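# Crack an egg into a bowl and discard shells

## Task

Break the egg open so its contents (a single solid yolk, no white) end up in the white bowl, then place both shell halves in the dark green waste bowl, with both bowls left upright and everything in them at rest. The shell splits around its middle if struck there or pressed hard there (by a fingertip, the table edge or top, etc.). Before the halves separate, similar force closer to either end, or far greater force anywhere, crushes the egg and the task is failed. Once split, the halves may be pulled apart. Anything that stays in place only because the robot is holding it does not count. Finish by releasing everything and moving the hand away. Nothing may be dropped or knocked off the table.

## Robot and tools

Robot: one six-joint arm whose base sits above the scene origin, carrying a right-handed five-finger hand. Cameras are cam_low (672x504) and cam_wrist (504x504). A loose object can occasionally be nudged by an outside push.

Scene frame: origin on the table top under the arm base, +z up, +y to the left when facing along +x. Result lines report the hand point position in metres and its orientation as quaternion wxyz, plus linear (m/s) and angular (rad/s) velocity. The printed position may be slightly off, more so at long reach.

Hand point: a spot fixed to the palm, 0.05 m in front of it, where the index pad would meet the thumb tip in a pinch. Its own axes: +z runs along straightened fingers (fingertips 0.06-0.07 m beyond it), +y out of the palm, +x across the palm toward the little finger. Sideways the hand spans 0.08 m on the little-finger side; on the thumb side 0.02 m when the thumb is turned in front of the palm, up to 0.09 m otherwise. A wrist bracket on the little-finger side stands 0.03 m proud along +y and reaches 0.11 m across; it can collide with things.

A row is 14 numbers, each in [-1, 1], in this order: dx, dy, dz, rx, ry, rz, little, ring, middle, index, thumb_bend, thumb_turn, force_limit, speed. The first six are an offset, not an absolute pose, expressed in the hand point's own axes and measured from the hand point pose shown in the most recent result (before any result in the scene shows it, or for later calls within one reply, from where the robot stands when the action begins). Scale: 1.0 equals 0.6 m for dx..dz and 180 degrees for rx..rz; rx, ry, rz form one rotation vector. All zeros means return to that reference pose, not hold still. Finger values: +1 straight/open, -1 curled into the palm. thumb_bend +1 straight, -1 fully bent; thumb_turn +1 beside the palm, -1 across in front of it. A pinch is roughly index -0.22, thumb_bend -0.75, thumb_turn -0.57. force_limit maps -1..+1 to about 0..10 N fingertip force (0..15 N for the two thumb motors) at which a closing motor halts; it does not limit opening. speed maps -1..+1 to near zero..full speed (full travel 0.6 s). Close at speed -0.9 or below for a soft grip. A whole-hand wrap fits objects 0.035-0.08 m across, with the thumb turned in first.

Tools:
- execute_actions {actions, pictures}: actions is a list holding at most one item. Empty list: just report state. {"rows": [...], "steps": n}: up to 15 rows, n at most 15 (default 15), each step 1/30 s; each row is its own offset from the same reference pose, and the last row repeats if rows run out. {"steps": n} with no rows: wait until n steps (max 300) have passed since the last result, reply time included. pictures true/false toggles images.
- move {target, speed, stop_force}: target is one 14-number row as above; the hand point follows a straight path toward it lasting 0.5-10 s. speed in m/s, 0.002-0.5, default 0.25 (rotation up to twice that in rad/s). stop_force in N, 9-40, optional: ends the path when the wrist sensor feels that much added resistance along the line to the target, then backs off two steps and holds. Only reliable for slow, non-rotating moves; omit it when leaving a surface. The result adds a move: line with the ending (done, off_target, moving, held, fault, contact) and limits such as paced or held, plus distance to target.
- wait {seconds}: 0-10 s, sends nothing.
- zoom_image {camera, region [x0,y0,x1,y1]}: enlarges part of the latest image, at most 504x504 pixels.
- show_instructions: shows reference pages.
- finished_scene {scene}: ends and grades the current scene; irreversible.

Motion limits: every step the commanded pose is clipped to 100 mm and 16 degrees from the measured one, and motion trails commands by about 0.17 s. After an action the arm continues only to the last clipped pose, so check the result and send the remainder. "pose unreachable" and HELD mark steps the clearance check altered or blocked. Hand target shows where the controller is currently driving.

Hand readouts (six values, motor order): hand_measured (position on command scale), hand_stopped_by (moving, target, force, stalled, fault), hand_load_n (fingertip load, positive pushing open). A motor moves only when its target changes by 0.01 or more, then locks; resending the same numbers keeps the grip. A dropped load shows as loads near 0. While the arm is stopped the hand ignores new values.

Wrist force/torque lines are in the hand's own axes, include held weight and inertia, saturate near 50 N per axis, carry offsets up to about 4 N and noise. Joint torque readings are noisy and offset.

Avoid: crushing the egg (pressing near its ends or too hard before it splits), fast or deep contacts (the stiff arm faults easily), joint load over the listed limits (wrist joints 24.3 N m) or outside force of 150 N, each of which halts the arm for 10 s; long heavy holds that overheat motors (warning from 70 °C, brake stop at 85 °C); tipping bowls; dropping or flinging anything off the table.

Each tool is called after "Call:" as a command line: name --argument value for each argument, lists and objects as JSON in quotes; but a table of rows of numbers goes row by row, as --pt "numbers of a row", without its own name.

## Session

Call:
execute_actions --actions '[]'

Scene clock: 0.00 s of 6600.00 s.
end_effector_position=(+0.1945, +0.0664, +0.2753) hand_measured=(+1.000, +1.000, +1.000, +1.000, +1.000, +1.000) hand_load_n=(+0.0, +0.0, +0.0, +0.0, +0.0, +0.0) hand_stopped_by=(target, target, target, target, target, target) hand_force_limit=0.00 hand_speed=-0.80 end_effector_quat_wxyz=(-0.445, -0.383, +0.765, -0.265) end_effector_velocity=(-0.000, -0.000, +0.000) end_effector_angular_velocity=(+0.000, +0.001, -0.000)
Joint positions: [ 0.244 -1.754  2.302  1.053  2.219 -2.089]
Joint velocities: [-0.     0.     0.     0.    -0.    -0.001]
Joint torques (N m, as the arm reports them, + toward a larger angle): no reading
Motor temperatures (°C, as the motors report them): [27 26 25 34 33 34]
Wrist force (N, on the end effector, along its own x y z axes, offset not removed): no reading
Wrist torque (N m, same axes, about the end effector's origin, offset not removed): no reading
Hand target: +0.195, +0.066, +0.275; -0.445, -0.383, +0.765, -0.265

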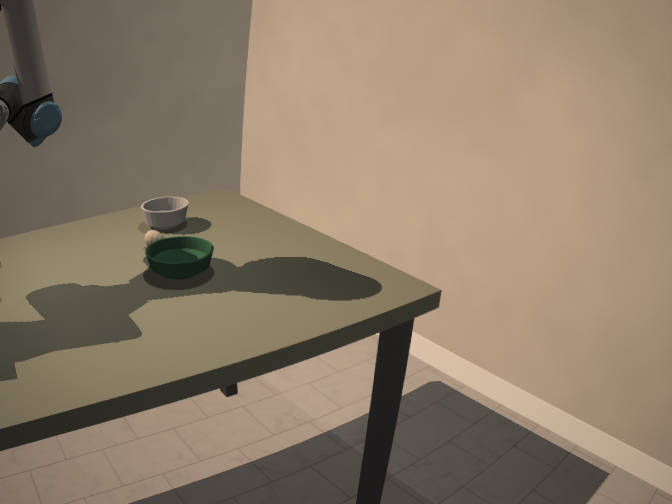

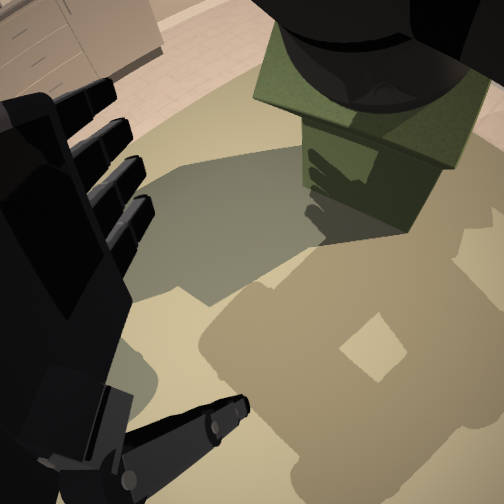

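Call:
zoom_image --camera "cam_low" --region '[110,180,240,300]'

Call:
zoom_image --camera "cam_low" --region '[0,180,130,400]'

Region (110, 180, 240, 300) of cam_low's 672x504 image, scaled by 3.877, with more detail than that image has; it fills the top 465 rows of this view, and the rest is white.

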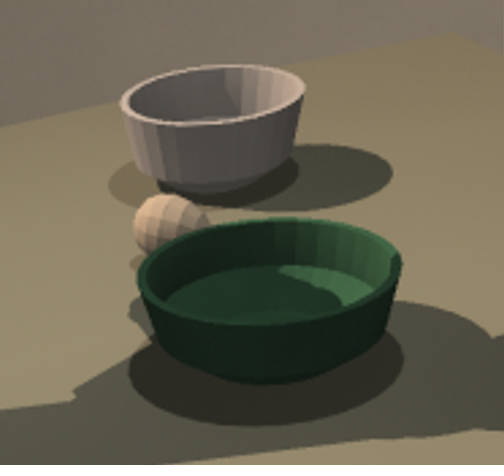

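Region (0, 180, 130, 400) of cam_low's 672x504 image, scaled by 2.291, with more detail than that image has; it fills the left 298 columns of this view, and the rest is white.

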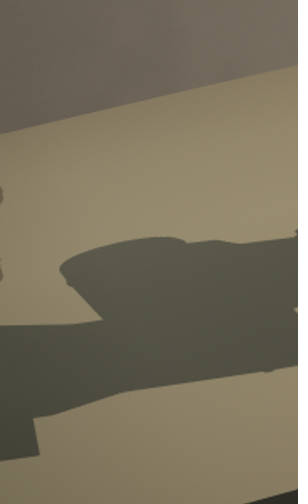

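Call:
move --target '[-0.4602,-0.6342,-0.3738,0.3634,-0.3567,-0.0281,1,1,1,1,1,1,-0.6,0.5]' --speed 0.35

Scene clock: 123.03 s of 6600.00 s.
end_effector_position=(+0.6995, +0.1161, +0.1597) hand_measured=(+1.000, +1.000, +1.000, +1.000, +1.000, +1.000) hand_load_n=(+0.0, +0.0, +0.0, +0.0, +0.0, +0.0) hand_stopped_by=(target, target, target, target, target, target) hand_force_limit=-0.60 hand_speed=0.50 end_effector_quat_wxyz=(-0.260, +0.658, -0.605, +0.365) end_effector_velocity=(+0.003, -0.000, -0.002) end_effector_angular_velocity=(+0.003, -0.004, +0.005)
Joint positions: [-0.105 -1.821  1.89  -0.196  1.38  -3.041]
Joint velocities: [-0.001  0.006 -0.003 -0.009 -0.006  0.001]
Joint torques (N m, as the arm reports them, + toward a larger angle): [ -5.97 -22.68 -23.13  -1.01  -0.66   2.58]
Motor temperatures (°C, as the motors report them): [27 26 25 34 33 34]
Wrist force (N, on the end effector, along its own x y z axes, offset not removed): [-0.1 -0.7 0.2]
Wrist torque (N m, same axes, about the end effector's origin, offset not removed): [0.00 -0.16 -0.10]
Hand target: +0.700, +0.116, +0.159; -0.261, +0.658, -0.605, +0.365
Off the commanded pose: 0.001 m, 0 deg.
After step 90, 117.00 s passed at rest.
move: done

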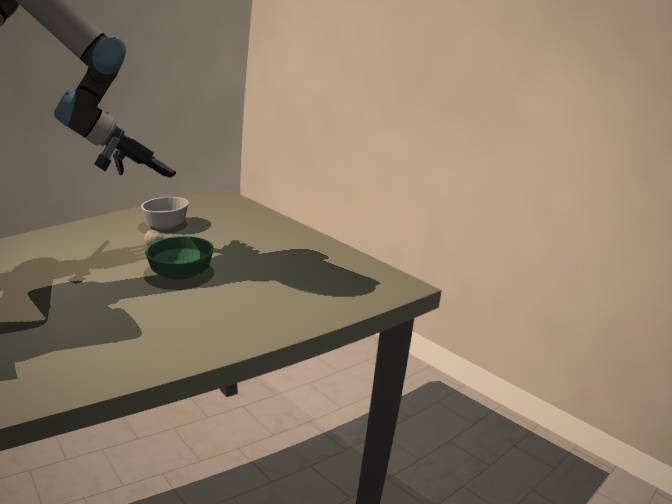

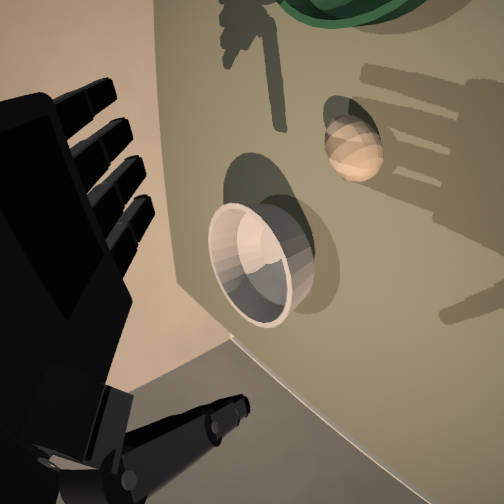

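Call:
zoom_image --camera "cam_wrist" --region '[300,90,420,210]'

Call:
zoom_image --camera "cam_wrist" --region '[190,190,340,340]'

Region (300, 90, 420, 210) of cam_wrist's 504x504 image, scaled by 4.200, with more detail than that image has.

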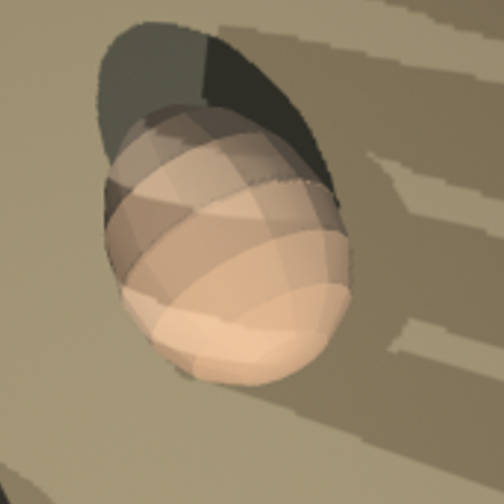

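Region (190, 190, 340, 340) of cam_wrist's 504x504 image, scaled by 3.360, with more detail than that image has.

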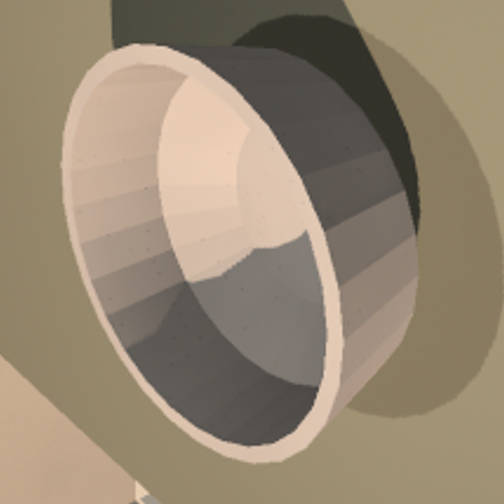

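Call:
move --target '[-0.0172,0.0493,0.1248,0.0323,-0.1524,-0.1163,1,1,0.38,0.38,1,0.1,-0.6,0.5]' --speed 0.3

Scene clock: 244.67 s of 6600.00 s.
end_effector_position=(+0.7411, +0.1149, +0.0905) hand_measured=(+1.000, +1.000, +0.380, +0.380, +1.000, +0.100) hand_load_n=(+0.0, +0.0, +0.0, +0.0, +0.0, +0.0) hand_stopped_by=(target, target, target, target, target, target) hand_force_limit=-0.60 hand_speed=0.50 end_effector_quat_wxyz=(-0.358, +0.809, -0.380, +0.270) end_effector_velocity=(+0.002, -0.000, -0.001) end_effector_angular_velocity=(-0.001, +0.002, +0.016)
Joint positions: [-0.244 -1.58   1.733 -0.38   0.764 -3.341]
Joint velocities: [-0.002  0.009 -0.013  0.006 -0.015 -0.011]
Joint torques (N m, as the arm reports them, + toward a larger angle): [-13.53 -27.86 -23.6    1.69  -1.28  -2.78]
Motor temperatures (°C, as the motors report them): [27 26 25 34 33 34]
Wrist force (N, on the end effector, along its own x y z axes, offset not removed): [1.5 -1.3 -2.0]
Wrist torque (N m, same axes, about the end effector's origin, offset not removed): [-0.09 -0.27 -0.04]
Hand target: +0.741, +0.115, +0.090; -0.358, +0.809, -0.380, +0.270
Off the commanded pose: 0.001 m, 0 deg.
After step 90, 117.00 s passed at rest.
move: done

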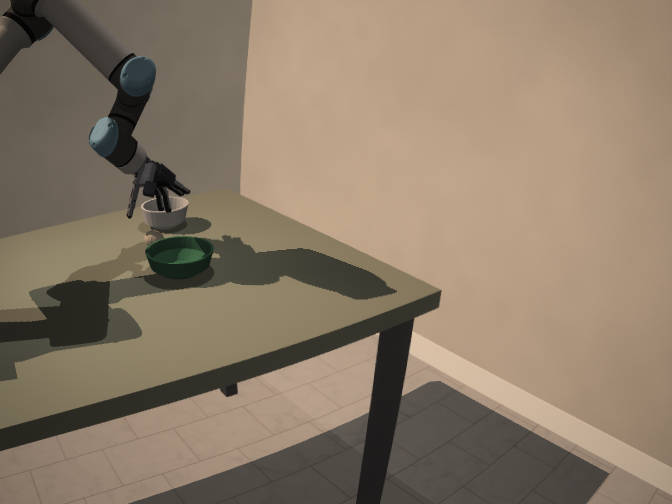

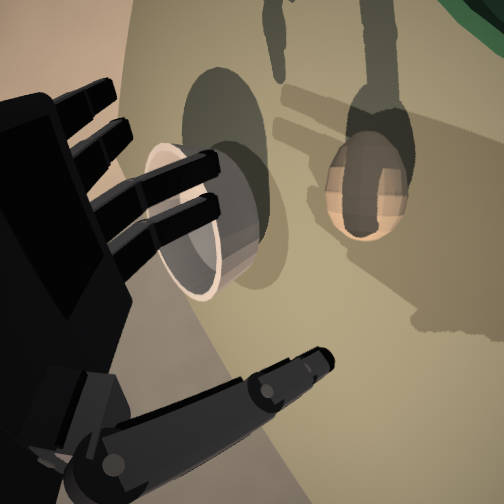

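Call:
zoom_image --camera "cam_wrist" --region '[300,120,440,260]'

Region (300, 120, 440, 260) of cam_wrist's 504x504 image, scaled by 3.600, with more detail than that image has.

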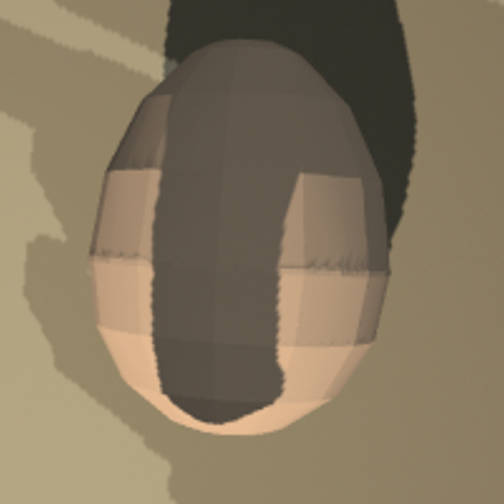

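Call:
zoom_image --camera "cam_wrist" --region '[120,120,300,320]'

Region (120, 120, 300, 320) of cam_wrist's 504x504 image, scaled by 2.520, with more detail than that image has; it fills the left 454 columns of this view, and the rest is white.

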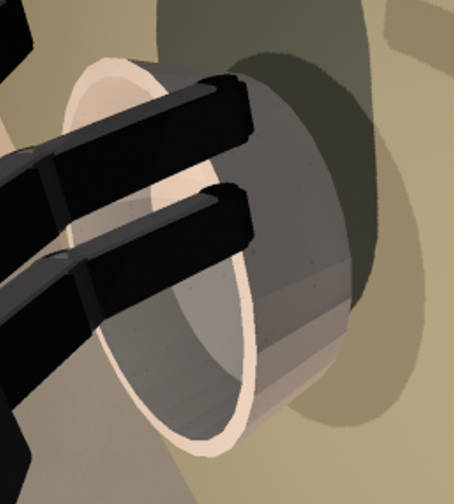

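Call:
move --target '[-0.0081,0.0210,-0.0005,0.0095,-0.0453,-0.0346,0.8,0.7,0.24,0.24,1,-1,-0.6,1]' --speed 0.2

Call:
move --target '[-0.0129,0.0614,0.0468,0,0,0,0.8,0.7,0.24,0.24,1,-1,-0.6,1]' --speed 0.06 --stop_force 9

Scene clock: 321.63 s of 6600.00 s.
end_effector_position=(+0.7329, +0.1130, +0.0801) hand_measured=(+0.800, +0.700, +0.240, +0.240, +1.000, -1.000) hand_load_n=(+0.0, +0.0, +0.0, +0.0, +0.0, +0.0) hand_stopped_by=(target, target, target, target, target, target) hand_force_limit=-0.60 hand_speed=1.00 end_effector_quat_wxyz=(-0.381, +0.840, -0.306, +0.237) end_effector_velocity=(-0.000, +0.000, -0.001) end_effector_angular_velocity=(-0.001, +0.001, +0.015)
Joint positions: [-0.279 -1.533  1.697 -0.391  0.586 -3.444]
Joint velocities: [-0.002  0.005 -0.007  0.006 -0.014 -0.012]
Joint torques (N m, as the arm reports them, + toward a larger angle): [-12.95 -30.05 -22.83   1.59  -1.03  -2.97]
Motor temperatures (°C, as the motors report them): [27 26 25 34 33 34]
Wrist force (N, on the end effector, along its own x y z axes, offset not removed): [1.7 -3.1 -1.9]
Wrist torque (N m, same axes, about the end effector's origin, offset not removed): [-0.41 -0.46 -0.01]
Hand target: +0.733, +0.113, +0.080; -0.381, +0.840, -0.306, +0.237
Off the commanded pose: 0.000 m, 0 deg.
After step 90, 73.00 s passed at rest.
move: done

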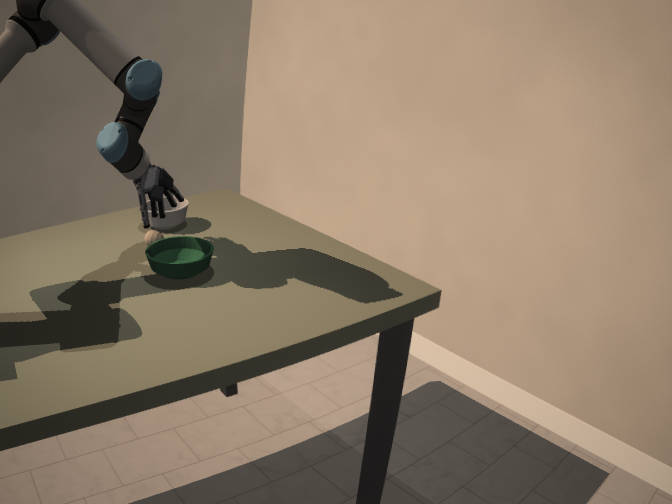

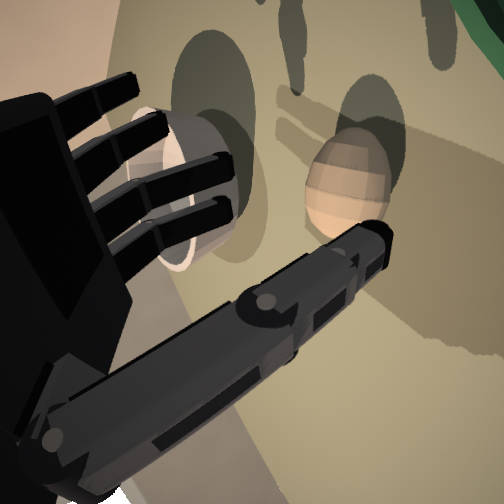

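Scene clock: 322.90 s of 6600.00 s.
end_effector_position=(+0.7330, +0.1129, +0.0335) hand_measured=(+0.800, +0.700, +0.240, +0.240, +1.000, -1.000) hand_load_n=(+0.0, +0.0, +0.0, +0.0, +0.0, +0.0) hand_stopped_by=(target, target, target, target, target, target) hand_force_limit=-0.60 hand_speed=1.00 end_effector_quat_wxyz=(-0.381, +0.840, -0.306, +0.237) end_effector_velocity=(+0.000, +0.001, -0.002) end_effector_angular_velocity=(+0.001, -0.000, +0.001)
Joint positions: [-0.232 -1.438  1.675 -0.45   0.631 -3.462]
Joint velocities: [ 0.003  0.005 -0.002 -0.003  0.002  0.   ]
Joint torques (N m, as the arm reports them, + toward a larger angle): [ 12.25 -31.28 -20.04  -1.08   1.04  -2.88]
Motor temperatures (°C, as the motors report them): [27 26 25 34 33 34]
Wrist force (N, on the end effector, along its own x y z axes, offset not removed): [0.0 -2.4 -0.5]
Wrist torque (N m, same axes, about the end effector's origin, offset not removed): [-0.38 -0.21 -0.15]
Hand target: +0.733, +0.113, +0.033; -0.381, +0.840, -0.306, +0.237
Off the commanded pose: 0.000 m, 0 deg.
move: done

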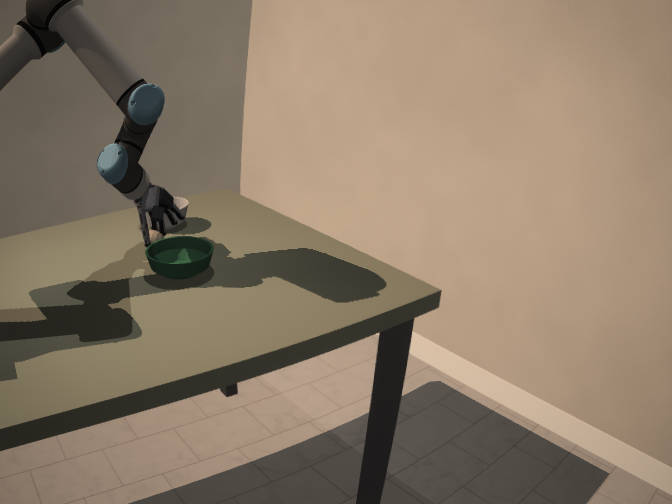

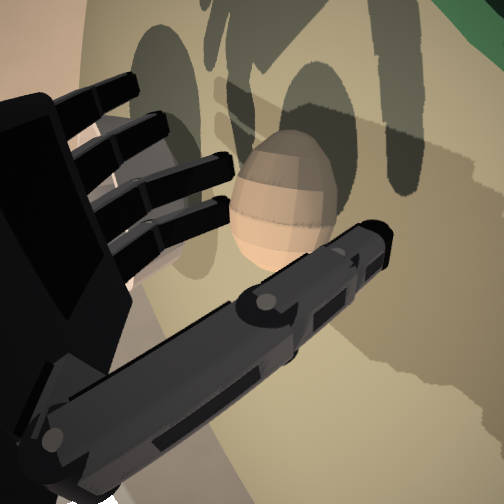

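Call:
execute_actions --actions '[{"rows":[[-0.0005,0.0025,0.0019,0,0,0,0.8,0.7,0.07,0.07,0.63,-1,-0.6,0]],"steps":15}]' --pictures false

Call:
execute_actions --actions '[{"rows":[[0,0,0,0,0,0,0.8,0.7,-0.3,-0.3,0.56,-1,-0.5,-0.88]],"steps":15}]' --pictures false

Call:
wait --seconds 0.5

Scene clock: 340.80 s of 6600.00 s.
end_effector_position=(+0.7330, +0.1129, +0.0316) hand_measured=(+0.800, +0.700, +0.070, +0.070, +0.630, -1.000) hand_load_n=(+0.0, +0.0, +0.0, +0.0, +0.0, +0.0) hand_stopped_by=(target, target, target, target, moving, target) hand_force_limit=-0.60 hand_speed=0.00 end_effector_quat_wxyz=(-0.381, +0.840, -0.306, +0.237) end_effector_velocity=(+0.001, +0.001, +0.000) end_effector_angular_velocity=(+0.000, -0.002, +0.001)
Joint positions: [-0.231 -1.434  1.674 -0.453  0.633 -3.462]
Joint velocities: [ 0.001 -0.001 -0.    -0.001  0.    -0.   ]
Joint torques (N m, as the arm reports them, + toward a larger angle): [ 10.26 -32.2  -17.96  -0.7    1.58  -2.85]
Motor temperatures (°C, as the motors report them): [27 26 25 34 33 34]
Wrist force (N, on the end effector, along its own x y z axes, offset not removed): [-0.7 1.6 -1.9]
Wrist torque (N m, same axes, about the end effector's origin, offset not removed): [0.33 0.01 -0.04]
Hand target: +0.733, +0.113, +0.032; -0.381, +0.840, -0.306, +0.237
Off the commanded pose: 0.000 m, 0 deg.
Steps of this call (steps 1 to 90: nothing new was sent; then 14.40 s passed at rest; steps 91 to 105: all 15 steps of this action). Readings (end_effector_position | what the end effector reports):
91: (+0.7330, +0.1129, +0.0332) | hand_measured=(+0.800, +0.700, +0.240, +0.240, +1.000, -1.000) hand_load_n=(+0.0, +0.0, +0.0, +0.0, +0.0, +0.0) hand_stopped_by=(target, target, moving, moving, moving, target) hand_force_limit=-0.60 hand_speed=0.00
92: (+0.7330, +0.1129, +0.0330) | hand_measured=(+0.800, +0.700, +0.240, +0.240, +1.000, -1.000) hand_load_n=(+0.0, +0.0, +0.0, +0.0, +0.0, +0.0) hand_stopped_by=(target, target, moving, moving, moving, target) hand_force_limit=-0.60 hand_speed=0.00
94: (+0.7330, +0.1129, +0.0325) | hand_measured=(+0.800, +0.700, +0.190, +0.190, +0.968, -1.000) hand_load_n=(+0.0, +0.0, +0.0, +0.0, +0.0, +0.0) hand_stopped_by=(target, target, moving, moving, moving, target) hand_force_limit=-0.60 hand_speed=0.00
98: (+0.7330, +0.1129, +0.0319) | hand_measured=(+0.800, +0.700, +0.070, +0.070, +0.828, -1.000) hand_load_n=(+0.0, +0.0, +0.0, +0.0, +0.0, +0.0) hand_stopped_by=(target, target, moving, moving, moving, target) hand_force_limit=-0.60 hand_speed=0.00
105: the state above

Scene clock: 341.30 s of 6600.00 s.
end_effector_position=(+0.7330, +0.1129, +0.0316) hand_measured=(+0.800, +0.700, -0.010, -0.010, +0.572, -1.000) hand_load_n=(+0.0, +0.0, +0.5, +0.0, +0.5, +0.0) hand_stopped_by=(target, target, moving, moving, moving, target) hand_force_limit=-0.50 hand_speed=-0.88 end_effector_quat_wxyz=(-0.381, +0.840, -0.306, +0.237) end_effector_velocity=(+0.000, -0.000, +0.000) end_effector_angular_velocity=(-0.001, -0.002, +0.001)
Joint positions: [-0.231 -1.434  1.674 -0.453  0.633 -3.462]
Joint velocities: [ 0.     0.    -0.    -0.001 -0.    -0.001]
Joint torques (N m, as the arm reports them, + toward a larger angle): [  9.45 -35.09 -18.84  -0.21   1.32  -2.57]
Motor temperatures (°C, as the motors report them): [27 26 25 34 33 34]
Wrist force (N, on the end effector, along its own x y z axes, offset not removed): [0.7 -1.7 -1.8]
Wrist torque (N m, same axes, about the end effector's origin, offset not removed): [-0.27 -0.28 -0.06]
Hand target: +0.733, +0.113, +0.032; -0.381, +0.840, -0.306, +0.237
Off the commanded pose: 0.000 m, 0 deg.
Steps of this call (steps 1 to 15: all 15 steps of this action). Readings (end_effector_position | what the end effector reports):
1: (+0.7330, +0.1129, +0.0316) | hand_measured=(+0.800, +0.700, +0.070, +0.070, +0.630, -1.000) hand_load_n=(+0.0, +0.0, +0.0, +0.0, +0.0, +0.0) hand_stopped_by=(target, target, moving, moving, moving, target) hand_force_limit=-0.50 hand_speed=-0.88
2: (+0.7330, +0.1129, +0.0316) | hand_measured=(+0.800, +0.700, +0.070, +0.070, +0.626, -1.000) hand_load_n=(+0.0, +0.0, +0.0, +0.0, +0.0, +0.0) hand_stopped_by=(target, target, moving, moving, moving, target) hand_force_limit=-0.50 hand_speed=-0.88
4: (+0.7330, +0.1129, +0.0316) | hand_measured=(+0.800, +0.700, +0.064, +0.064, +0.618, -1.000) hand_load_n=(+0.0, +0.0, +0.0, +0.0, +0.0, +0.0) hand_stopped_by=(target, target, moving, moving, moving, target) hand_force_limit=-0.50 hand_speed=-0.88
8: (+0.7330, +0.1129, +0.0316) | hand_measured=(+0.800, +0.700, +0.038, +0.038, +0.600, -1.000) hand_load_n=(+0.0, +0.0, +0.0, +0.0, +0.0, +0.0) hand_stopped_by=(target, target, moving, moving, moving, target) hand_force_limit=-0.50 hand_speed=-0.88
15: the state above

Scene clock: 341.80 s of 6600.00 s.
end_effector_position=(+0.7330, +0.1129, +0.0316) hand_measured=(+0.800, +0.700, -0.022, -0.068, +0.566, -1.000) hand_load_n=(+0.0, +0.0, +1.5, +3.0, +4.5, +0.0) hand_stopped_by=(target, target, force, force, target, target) hand_force_limit=-0.50 hand_speed=-0.88 end_effector_quat_wxyz=(-0.381, +0.840, -0.306, +0.237) end_effector_velocity=(-0.001, +0.000, -0.001) end_effector_angular_velocity=(+0.001, +0.002, -0.001)
Joint positions: [-0.231 -1.434  1.674 -0.453  0.633 -3.462]
Joint velocities: [0.001 0.001 0.001 0.    0.    0.001]
Joint torques (N m, as the arm reports them, + toward a larger angle): [  8.75 -37.22 -16.23  -0.11   0.43  -2.53]
Motor temperatures (°C, as the motors report them): [27 26 25 34 33 34]
Wrist force (N, on the end effector, along its own x y z axes, offset not removed): [0.3 0.3 -1.0]
Wrist torque (N m, same axes, about the end effector's origin, offset not removed): [-0.06 -0.19 -0.09]
Hand target: +0.733, +0.113, +0.032; -0.381, +0.840, -0.306, +0.237
Off the commanded pose: 0.000 m, 0 deg.
Steps of this call (steps 1 to 15: nothing new was sent). Readings (end_effector_position | what the end effector reports):
1: (+0.7330, +0.1129, +0.0316) | hand_measured=(+0.800, +0.700, -0.016, -0.016, +0.568, -1.000) hand_load_n=(+0.0, +0.0, +1.5, +0.0, +1.5, +0.5) hand_stopped_by=(target, target, moving, moving, moving, target) hand_force_limit=-0.50 hand_speed=-0.88
2: (+0.7330, +0.1129, +0.0316) | hand_measured=(+0.800, +0.700, -0.022, -0.022, +0.566, -1.000) hand_load_n=(+0.0, +0.0, +3.0, +0.0, +3.0, +0.5) hand_stopped_by=(target, target, force, moving, moving, target) hand_force_limit=-0.50 hand_speed=-0.88
4: (+0.7330, +0.1129, +0.0316) | hand_measured=(+0.800, +0.700, -0.022, -0.036, +0.564, -1.000) hand_load_n=(+0.0, +0.0, +3.0, +0.0, +3.0, +0.5) hand_stopped_by=(target, target, force, moving, moving, target) hand_force_limit=-0.50 hand_speed=-0.88
8: (+0.7330, +0.1129, +0.0316) | hand_measured=(+0.800, +0.700, -0.022, -0.062, +0.564, -1.000) hand_load_n=(+0.0, +0.0, +2.0, +1.5, +3.5, +0.0) hand_stopped_by=(target, target, force, moving, target, target) hand_force_limit=-0.50 hand_speed=-0.88
15: the state above

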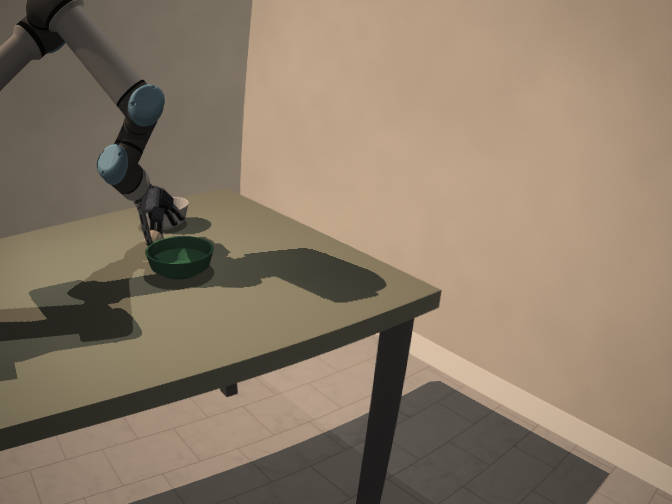

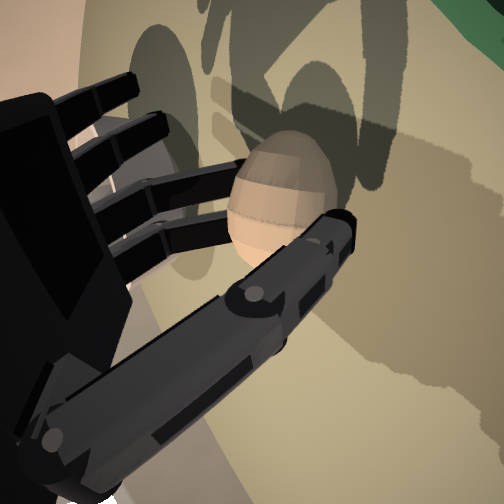

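Call:
move --target '[0.0201,-0.0954,-0.0728,0,0,0,0.8,0.7,-0.33,-0.3,0.56,-1,-0.4,-0.92]' --speed 0.12

Call:
move --target '[-0.0147,-0.1707,0.2200,-0.0689,0.3280,0.2498,1,1,-0.33,-0.3,0.56,-1,-0.4,0]' --speed 0.3

Scene clock: 382.33 s of 6600.00 s.
end_effector_position=(+0.7329, +0.1130, +0.1043) hand_measured=(+0.800, +0.700, -0.030, -0.068, +0.566, -1.000) hand_load_n=(+0.0, +0.0, +3.5, +1.5, +5.5, +0.5) hand_stopped_by=(target, target, force, force, target, target) hand_force_limit=-0.40 hand_speed=-0.92 end_effector_quat_wxyz=(-0.381, +0.840, -0.306, +0.237) end_effector_velocity=(-0.001, -0.000, +0.002) end_effector_angular_velocity=(+0.001, +0.002, -0.001)
Joint positions: [-0.306 -1.581  1.704 -0.36   0.56  -3.432]
Joint velocities: [-0.003 -0.004  0.001  0.003 -0.003  0.002]
Joint torques (N m, as the arm reports them, + toward a larger angle): [-14.4  -41.02  -5.53   1.2   -1.31   3.02]
Motor temperatures (°C, as the motors report them): [27 26 25 34 33 34]
Wrist force (N, on the end effector, along its own x y z axes, offset not removed): [1.4 -1.2 -1.3]
Wrist torque (N m, same axes, about the end effector's origin, offset not removed): [-0.14 -0.23 -0.17]
Hand target: +0.733, +0.113, +0.105; -0.381, +0.840, -0.306, +0.237
Off the commanded pose: 0.000 m, 0 deg.
After step 90, 36.33 s passed at rest.
move: done

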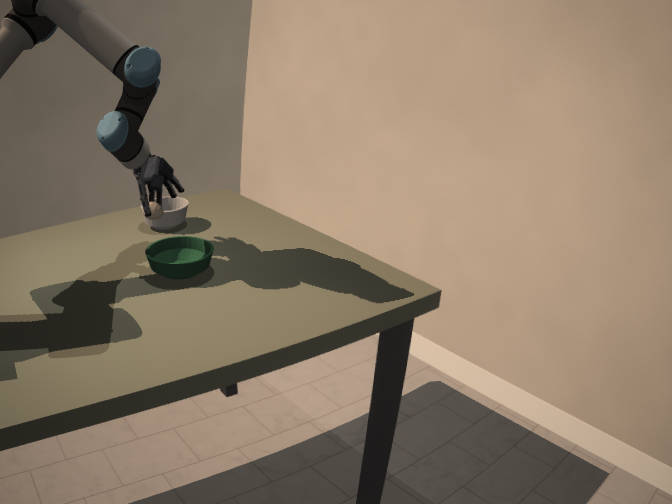

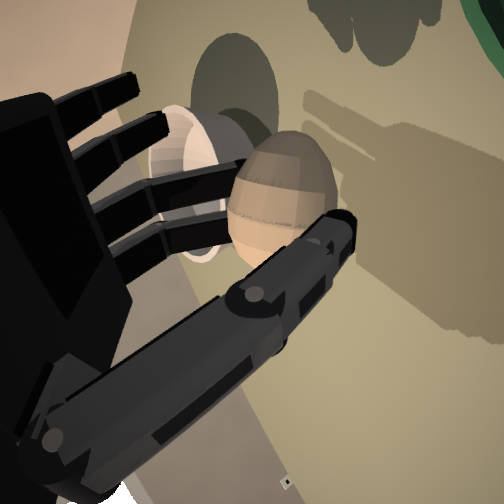

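Scene clock: 385.23 s of 6600.00 s.
end_effector_position=(+0.8441, +0.2377, +0.1041) hand_measured=(+1.000, +1.000, -0.030, -0.068, +0.566, -1.000) hand_load_n=(+0.0, +0.0, +3.5, +1.5, +5.5, +0.5) hand_stopped_by=(target, target, force, force, target, target) hand_force_limit=-0.40 hand_speed=0.00 end_effector_quat_wxyz=(+0.158, -0.479, +0.754, -0.421) end_effector_velocity=(+0.002, +0.001, +0.000) end_effector_angular_velocity=(-0.000, +0.008, -0.016)
Joint positions: [ 0.381 -1.236  0.977  0.329  2.24  -2.692]
Joint velocities: [ 0.003  0.017 -0.036  0.038  0.012  0.017]
Joint torques (N m, as the arm reports them, + toward a larger angle): [ 24.56 -48.27 -24.62   2.69   1.97   3.01]
Motor temperatures (°C, as the motors report them): [27 26 25 34 33 34]
Wrist force (N, on the end effector, along its own x y z axes, offset not removed): [0.2 -1.4 -2.3]
Wrist torque (N m, same axes, about the end effector's origin, offset not removed): [-0.07 -0.23 -0.15]
Hand target: +0.844, +0.238, +0.104; +0.157, -0.478, +0.754, -0.421
Off the commanded pose: 0.000 m, 0 deg.
move: done

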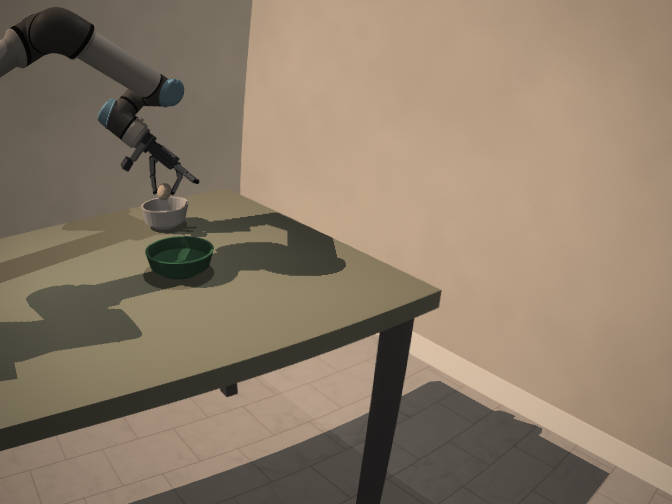

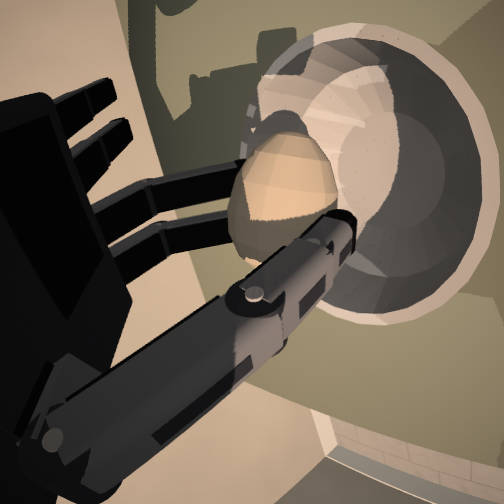

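Call:
zoom_image --camera "cam_wrist" --region '[220,10,504,340]'

Region (220, 10, 504, 340) of cam_wrist's 504x504 image, scaled by 1.527, with more detail than that image has; it fills the left 434 columns of this view, and the rest is white.

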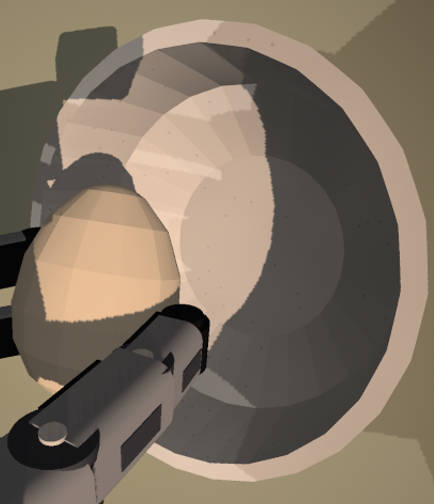

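Call:
move --target '[-0.0132,0.0855,0.0599,0,0,0,1,1,-0.33,-0.3,0.56,-1,-0.4,0]' --speed 0.08 --stop_force 9

Call:
execute_actions --actions '[{"rows":[[-0.0002,0.0010,0.0008,0,0,0,1,1,-0.33,-0.3,0.56,-1,-0.4,0],[-0.0003,0.0015,0.0012,0,0,0,1,1,-0.33,-0.3,0.56,-1,-0.4,0],[-0.0004,0.0020,0.0016,0,0,0,1,1,-0.33,-0.3,0.56,-1,-0.4,0],[-0.0005,0.0026,0.0020,0,0,0,1,1,-0.33,-0.3,0.56,-1,-0.4,0],[-0.0007,0.0031,0.0024,0,0,0,1,1,-0.33,-0.3,0.56,-1,-0.4,0],[-0.0008,0.0037,0.0028,0,0,0,1,1,-0.33,-0.3,0.56,-1,-0.4,0],[-0.0009,0.0042,0.0032,0,0,0,1,1,-0.33,-0.3,0.56,-1,-0.4,0],[-0.0010,0.0047,0.0036,0,0,0,1,1,-0.33,-0.3,0.56,-1,-0.4,0],[-0.0011,0.0052,0.0040,0,0,0,1,1,-0.33,-0.3,0.56,-1,-0.4,0]],"steps":15}]'

Scene clock: 422.33 s of 6600.00 s.
end_effector_position=(+0.8410, +0.2366, +0.0414) hand_measured=(+1.000, +1.000, -0.030, -0.068, +0.566, -1.000) hand_load_n=(+0.0, +0.0, +3.5, +1.5, +5.5, +0.5) hand_stopped_by=(target, target, force, force, target, target) hand_force_limit=-0.40 hand_speed=0.00 end_effector_quat_wxyz=(+0.158, -0.479, +0.754, -0.421) end_effector_velocity=(+0.000, +0.001, -0.002) end_effector_angular_velocity=(+0.001, -0.001, +0.001)
Joint positions: [ 0.382 -1.144  0.966  0.248  2.241 -2.692]
Joint velocities: [ 0.001  0.004 -0.002 -0.003 -0.    -0.   ]
Joint torques (N m, as the arm reports them, + toward a larger angle): [ 21.37 -45.81 -22.72   0.15   0.    -2.73]
Motor temperatures (°C, as the motors report them): [27 26 25 34 33 34]
Wrist force (N, on the end effector, along its own x y z axes, offset not removed): [0.8 -0.7 -2.3]
Wrist torque (N m, same axes, about the end effector's origin, offset not removed): [-0.02 -0.25 0.09]
Hand target: +0.841, +0.237, +0.041; +0.158, -0.479, +0.754, -0.421
Off the commanded pose: 0.000 m, 0 deg.
After step 90, 32.80 s passed at rest.
move: done

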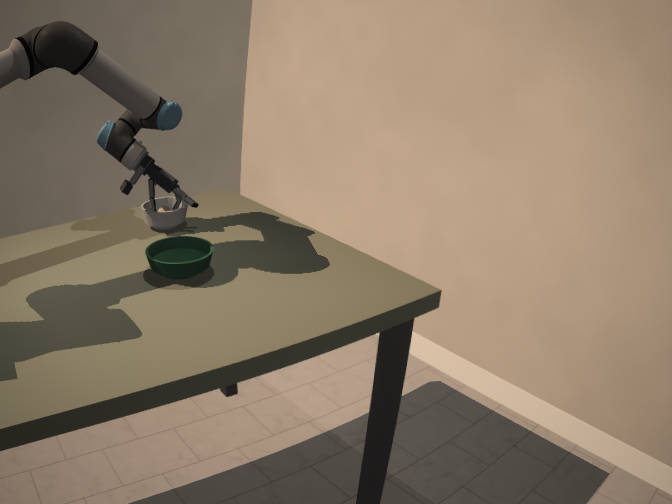

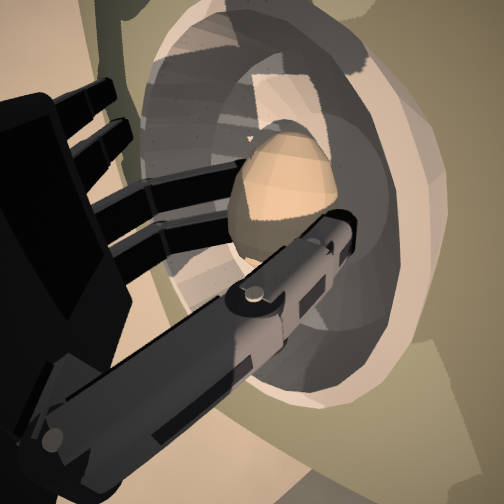

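Scene clock: 422.83 s of 6600.00 s.
end_effector_position=(+0.8410, +0.2366, +0.0378) hand_measured=(+1.000, +1.000, -0.030, -0.068, +0.566, -1.000) hand_load_n=(+0.0, +0.0, +3.5, +1.5, +5.5, +0.5) hand_stopped_by=(target, target, force, force, target, target) hand_force_limit=-0.40 hand_speed=0.00 end_effector_quat_wxyz=(+0.158, -0.479, +0.754, -0.421) end_effector_velocity=(+0.001, +0.000, -0.002) end_effector_angular_velocity=(+0.000, -0.001, +0.000)
Joint positions: [ 0.382 -1.138  0.963  0.245  2.241 -2.692]
Joint velocities: [ 0.     0.004 -0.003 -0.003 -0.    -0.001]
Joint torques (N m, as the arm reports them, + toward a larger angle): [ 22.75 -47.36 -26.71  -0.2    1.18  -2.49]
Motor temperatures (°C, as the motors report them): [27 26 25 34 33 34]
Wrist force (N, on the end effector, along its own x y z axes, offset not removed): [0.2 -2.4 -3.2]
Wrist torque (N m, same axes, about the end effector's origin, offset not removed): [-0.14 -0.16 0.06]
Hand target: +0.841, +0.237, +0.037; +0.158, -0.479, +0.754, -0.421
Off the commanded pose: 0.000 m, 0 deg.
Steps of this call (steps 1 to 15: all 15 steps of this action). Readings (end_effector_position | what the end effector reports):
1: (+0.8410, +0.2366, +0.0413) | hand_measured=(+1.000, +1.000, -0.030, -0.068, +0.566, -1.000) hand_load_n=(+0.0, +0.0, +3.5, +1.5, +5.5, +0.5) hand_stopped_by=(target, target, force, force, target, target) hand_force_limit=-0.40 hand_speed=0.00
2: (+0.8410, +0.2366, +0.0412) | hand_measured=(+1.000, +1.000, -0.030, -0.068, +0.566, -1.000) hand_load_n=(+0.0, +0.0, +3.5, +1.5, +5.5, +0.5) hand_stopped_by=(target, target, force, force, target, target) hand_force_limit=-0.40 hand_speed=0.00
4: (+0.8410, +0.2366, +0.0408) | hand_measured=(+1.000, +1.000, -0.030, -0.068, +0.566, -1.000) hand_load_n=(+0.0, +0.0, +3.5, +1.5, +5.5, +0.5) hand_stopped_by=(target, target, force, force, target, target) hand_force_limit=-0.40 hand_speed=0.00
8: (+0.8410, +0.2366, +0.0396) | hand_measured=(+1.000, +1.000, -0.030, -0.068, +0.566, -1.000) hand_load_n=(+0.0, +0.0, +3.5, +1.5, +5.5, +0.5) hand_stopped_by=(target, target, force, force, target, target) hand_force_limit=-0.40 hand_speed=0.00
15: the state above

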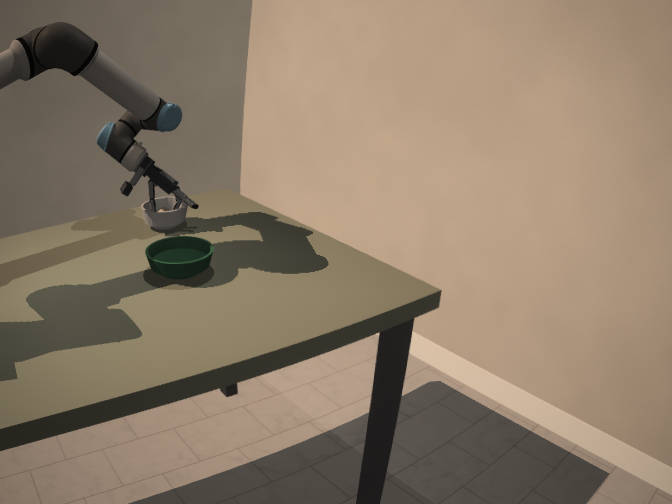

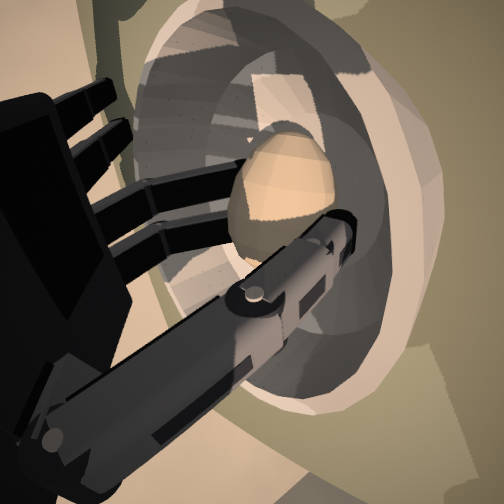

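Call:
execute_actions --actions '[{"rows":[[-0.0002,0.0009,0.0007,0,0,0,1,1,-0.33,-0.3,0.56,-1,-0.4,0],[-0.0003,0.0013,0.0010,0,0,0,1,1,-0.33,-0.3,0.56,-1,-0.4,0],[-0.0004,0.0017,0.0013,0,0,0,1,1,-0.33,-0.3,0.56,-1,-0.4,0],[-0.0004,0.0021,0.0016,0,0,0,1,1,-0.33,-0.3,0.56,-1,-0.4,0]],"steps":13}]' --pictures false

Call:
execute_actions --actions '[{"rows":[[0,0,0,0,0,0,1,1,0.05,0.02,0.72,-1,-0.4,-0.7]],"steps":15}]' --pictures false

Call:
move --target '[0.0083,-0.0393,-0.0299,0,0,0,1,1,0.05,0.02,0.72,-1,-0.4,-0.7]' --speed 0.07

Call:
move --target '[-0.0148,0.0010,0.0002,0.0092,-0.0436,-0.0332,1,1,-0.114,0.02,0.48,-1,-0.4,-0.3]' --speed 0.15

Scene clock: 471.30 s of 6600.00 s.
end_effector_position=(+0.8410, +0.2366, +0.0363) hand_measured=(+1.000, +1.000, -0.030, -0.068, +0.566, -1.000) hand_load_n=(+0.0, +0.0, +3.0, +1.5, +5.0, -0.5) hand_stopped_by=(target, target, force, force, target, target) hand_force_limit=-0.40 hand_speed=0.00 end_effector_quat_wxyz=(+0.158, -0.479, +0.754, -0.421) end_effector_velocity=(+0.000, -0.000, -0.000) end_effector_angular_velocity=(-0.001, -0.001, +0.000)
Joint positions: [ 0.382 -1.135  0.962  0.243  2.241 -2.692]
Joint velocities: [-0.     0.001 -0.    -0.001  0.    -0.001]
Joint torques (N m, as the arm reports them, + toward a larger angle): [ 15.59 -42.53 -23.19   0.04  -0.12  -0.48]
Motor temperatures (°C, as the motors report them): [27 26 25 34 33 34]
Wrist force (N, on the end effector, along its own x y z axes, offset not removed): [2.2 -5.6 -4.7]
Wrist torque (N m, same axes, about the end effector's origin, offset not removed): [-0.11 -0.39 -0.09]
Hand target: +0.841, +0.237, +0.036; +0.158, -0.479, +0.754, -0.421
Off the commanded pose: 0.000 m, 0 deg.
Steps of this call (steps 1 to 90: nothing new was sent; then 45.03 s passed at rest; steps 91 to 103: all 13 steps of this action). Readings (end_effector_position | what the end effector reports):
91: (+0.8410, +0.2366, +0.0374) | hand_measured=(+1.000, +1.000, -0.030, -0.068, +0.566, -1.000) hand_load_n=(+0.0, +0.0, +3.0, +1.5, +5.0, +0.5) hand_stopped_by=(target, target, force, force, target, target) hand_force_limit=-0.40 hand_speed=0.00
92: (+0.8410, +0.2366, +0.0374) | hand_measured=(+1.000, +1.000, -0.030, -0.068, +0.566, -1.000) hand_load_n=(+0.0, +0.0, +3.0, +1.5, +5.0, +0.5) hand_stopped_by=(target, target, force, force, target, target) hand_force_limit=-0.40 hand_speed=0.00
94: (+0.8410, +0.2366, +0.0371) | hand_measured=(+1.000, +1.000, -0.030, -0.068, +0.566, -1.000) hand_load_n=(+0.0, +0.0, +3.5, +1.5, +5.0, +0.0) hand_stopped_by=(target, target, force, force, target, target) hand_force_limit=-0.40 hand_speed=0.00
98: (+0.8410, +0.2366, +0.0366) | hand_measured=(+1.000, +1.000, -0.030, -0.068, +0.566, -1.000) hand_load_n=(+0.0, +0.0, +3.5, +1.5, +4.5, -0.5) hand_stopped_by=(target, target, force, force, target, target) hand_force_limit=-0.40 hand_speed=0.00
103: the state above

Scene clock: 471.80 s of 6600.00 s.
end_effector_position=(+0.8409, +0.2366, +0.0362) hand_measured=(+1.000, +1.000, +0.050, +0.020, +0.688, -1.000) hand_load_n=(+0.0, +0.0, +0.0, +0.0, +0.0, +0.0) hand_stopped_by=(target, target, target, target, moving, target) hand_force_limit=-0.40 hand_speed=-0.70 end_effector_quat_wxyz=(+0.158, -0.479, +0.754, -0.421) end_effector_velocity=(+0.000, +0.000, +0.000) end_effector_angular_velocity=(+0.001, -0.001, -0.000)
Joint positions: [ 0.382 -1.135  0.962  0.243  2.241 -2.692]
Joint velocities: [-0.    -0.    -0.    -0.001 -0.     0.001]
Joint torques (N m, as the arm reports them, + toward a larger angle): [ 16.44 -55.03 -18.54   1.39  -0.33  -0.3 ]
Motor temperatures (°C, as the motors report them): [27 26 25 34 33 34]
Wrist force (N, on the end effector, along its own x y z axes, offset not removed): [1.4 -1.4 -2.1]
Wrist torque (N m, same axes, about the end effector's origin, offset not removed): [-0.11 -0.28 -0.10]
Hand target: +0.841, +0.237, +0.036; +0.158, -0.479, +0.754, -0.421
Off the commanded pose: 0.000 m, 0 deg.
Steps of this call (steps 1 to 15: all 15 steps of this action). Readings (end_effector_position | what the end effector reports):
1: (+0.8410, +0.2366, +0.0363) | hand_measured=(+1.000, +1.000, -0.030, -0.068, +0.566, -1.000) hand_load_n=(+0.0, +0.0, +3.0, +1.5, +5.0, -0.5) hand_stopped_by=(target, target, moving, moving, moving, target) hand_force_limit=-0.40 hand_speed=-0.70
2: (+0.8410, +0.2366, +0.0363) | hand_measured=(+1.000, +1.000, -0.030, -0.068, +0.566, -1.000) hand_load_n=(+0.0, +0.0, +3.0, +1.5, +5.0, -0.5) hand_stopped_by=(target, target, moving, moving, moving, target) hand_force_limit=-0.40 hand_speed=-0.70
4: (+0.8410, +0.2366, +0.0362) | hand_measured=(+1.000, +1.000, -0.014, -0.054, +0.574, -1.000) hand_load_n=(+0.0, +0.0, +0.0, +0.0, +1.0, +0.0) hand_stopped_by=(target, target, moving, moving, moving, target) hand_force_limit=-0.40 hand_speed=-0.70
8: (+0.8409, +0.2366, +0.0362) | hand_measured=(+1.000, +1.000, +0.048, +0.014, +0.614, -1.000) hand_load_n=(+0.0, +0.0, +0.0, +0.0, +0.0, +0.0) hand_stopped_by=(target, target, moving, moving, moving, target) hand_force_limit=-0.40 hand_speed=-0.70
15: the state above

Scene clock: 473.00 s of 6600.00 s.
end_effector_position=(+0.8408, +0.2366, +0.0659) hand_measured=(+1.000, +1.000, +0.050, +0.020, +0.720, -1.000) hand_load_n=(+0.0, +0.0, +0.0, +0.0, +0.0, +0.0) hand_stopped_by=(target, target, target, target, target, target) hand_force_limit=-0.40 hand_speed=-0.70 end_effector_quat_wxyz=(+0.158, -0.479, +0.754, -0.421) end_effector_velocity=(-0.000, -0.001, +0.002) end_effector_angular_velocity=(-0.001, +0.001, -0.001)
Joint positions: [ 0.382 -1.185  0.981  0.274  2.241 -2.692]
Joint velocities: [-0.001 -0.004  0.002  0.003 -0.     0.   ]
Joint torques (N m, as the arm reports them, + toward a larger angle): [ -1.   -61.41  -8.84   2.59  -0.59  -3.01]
Motor temperatures (°C, as the motors report them): [27 26 25 34 33 34]
Wrist force (N, on the end effector, along its own x y z axes, offset not removed): [1.7 -3.0 -2.0]
Wrist torque (N m, same axes, about the end effector's origin, offset not removed): [-0.36 -0.29 0.00]
Hand target: +0.841, +0.237, +0.066; +0.158, -0.479, +0.754, -0.421
Off the commanded pose: 0.000 m, 0 deg.
move: done

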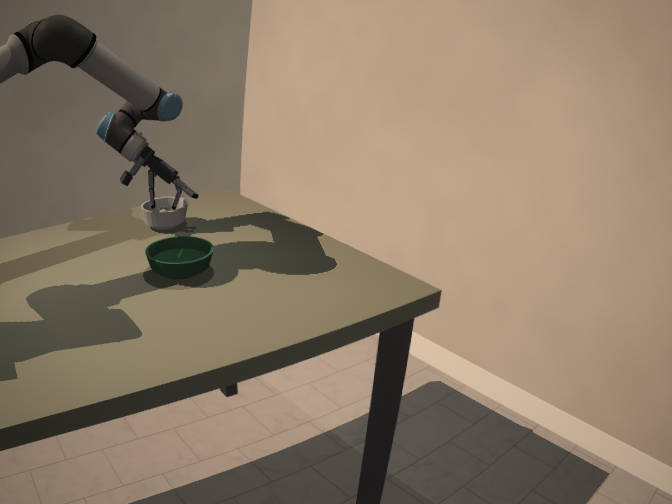

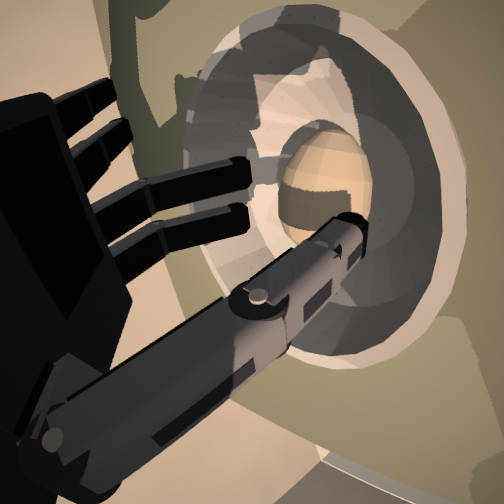

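Scene clock: 474.07 s of 6600.00 s.
end_effector_position=(+0.8448, +0.2442, +0.0639) hand_measured=(+1.000, +1.000, -0.114, +0.020, +0.480, -1.000) hand_load_n=(+0.0, +0.0, +0.0, +0.0, +0.0, +0.0) hand_stopped_by=(target, target, target, target, target, target) hand_force_limit=-0.40 hand_speed=-0.30 end_effector_quat_wxyz=(+0.193, -0.542, +0.710, -0.406) end_effector_velocity=(+0.000, +0.000, -0.001) end_effector_angular_velocity=(+0.001, -0.002, +0.016)
Joint positions: [ 0.353 -1.243  1.087  0.134  2.097 -2.848]
Joint velocities: [-0.004 -0.005  0.011 -0.015 -0.015 -0.012]
Joint torques (N m, as the arm reports them, + toward a larger angle): [ -0.51 -58.7   -5.65  -1.08  -0.89  -2.75]
Motor temperatures (°C, as the motors report them): [27 26 25 34 33 34]
Wrist force (N, on the end effector, along its own x y z axes, offset not removed): [-2.6 0.2 -1.4]
Wrist torque (N m, same axes, about the end effector's origin, offset not removed): [0.02 0.21 -0.22]
Hand target: +0.845, +0.244, +0.064; +0.194, -0.543, +0.709, -0.406
Off the commanded pose: 0.000 m, 0 deg.
move: done

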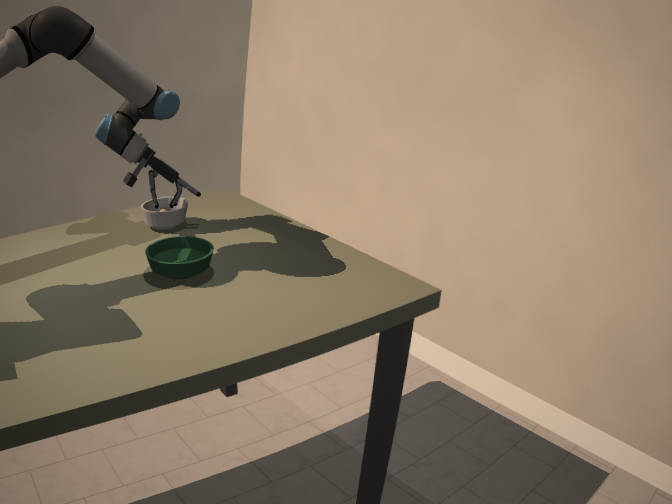

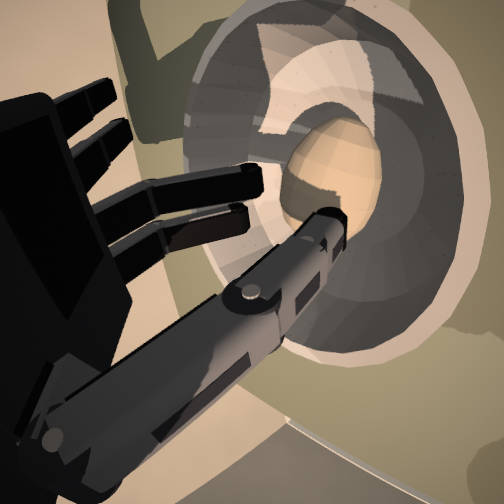

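Call:
zoom_image --camera "cam_wrist" --region '[230,100,410,280]'

Region (230, 100, 410, 280) of cam_wrist's 504x504 image, scaled by 2.800, with more detail than that image has.

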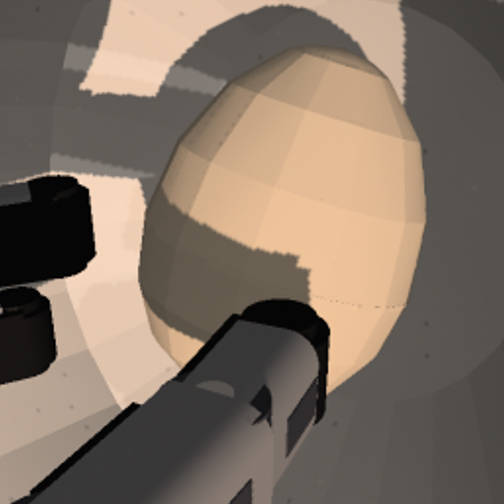

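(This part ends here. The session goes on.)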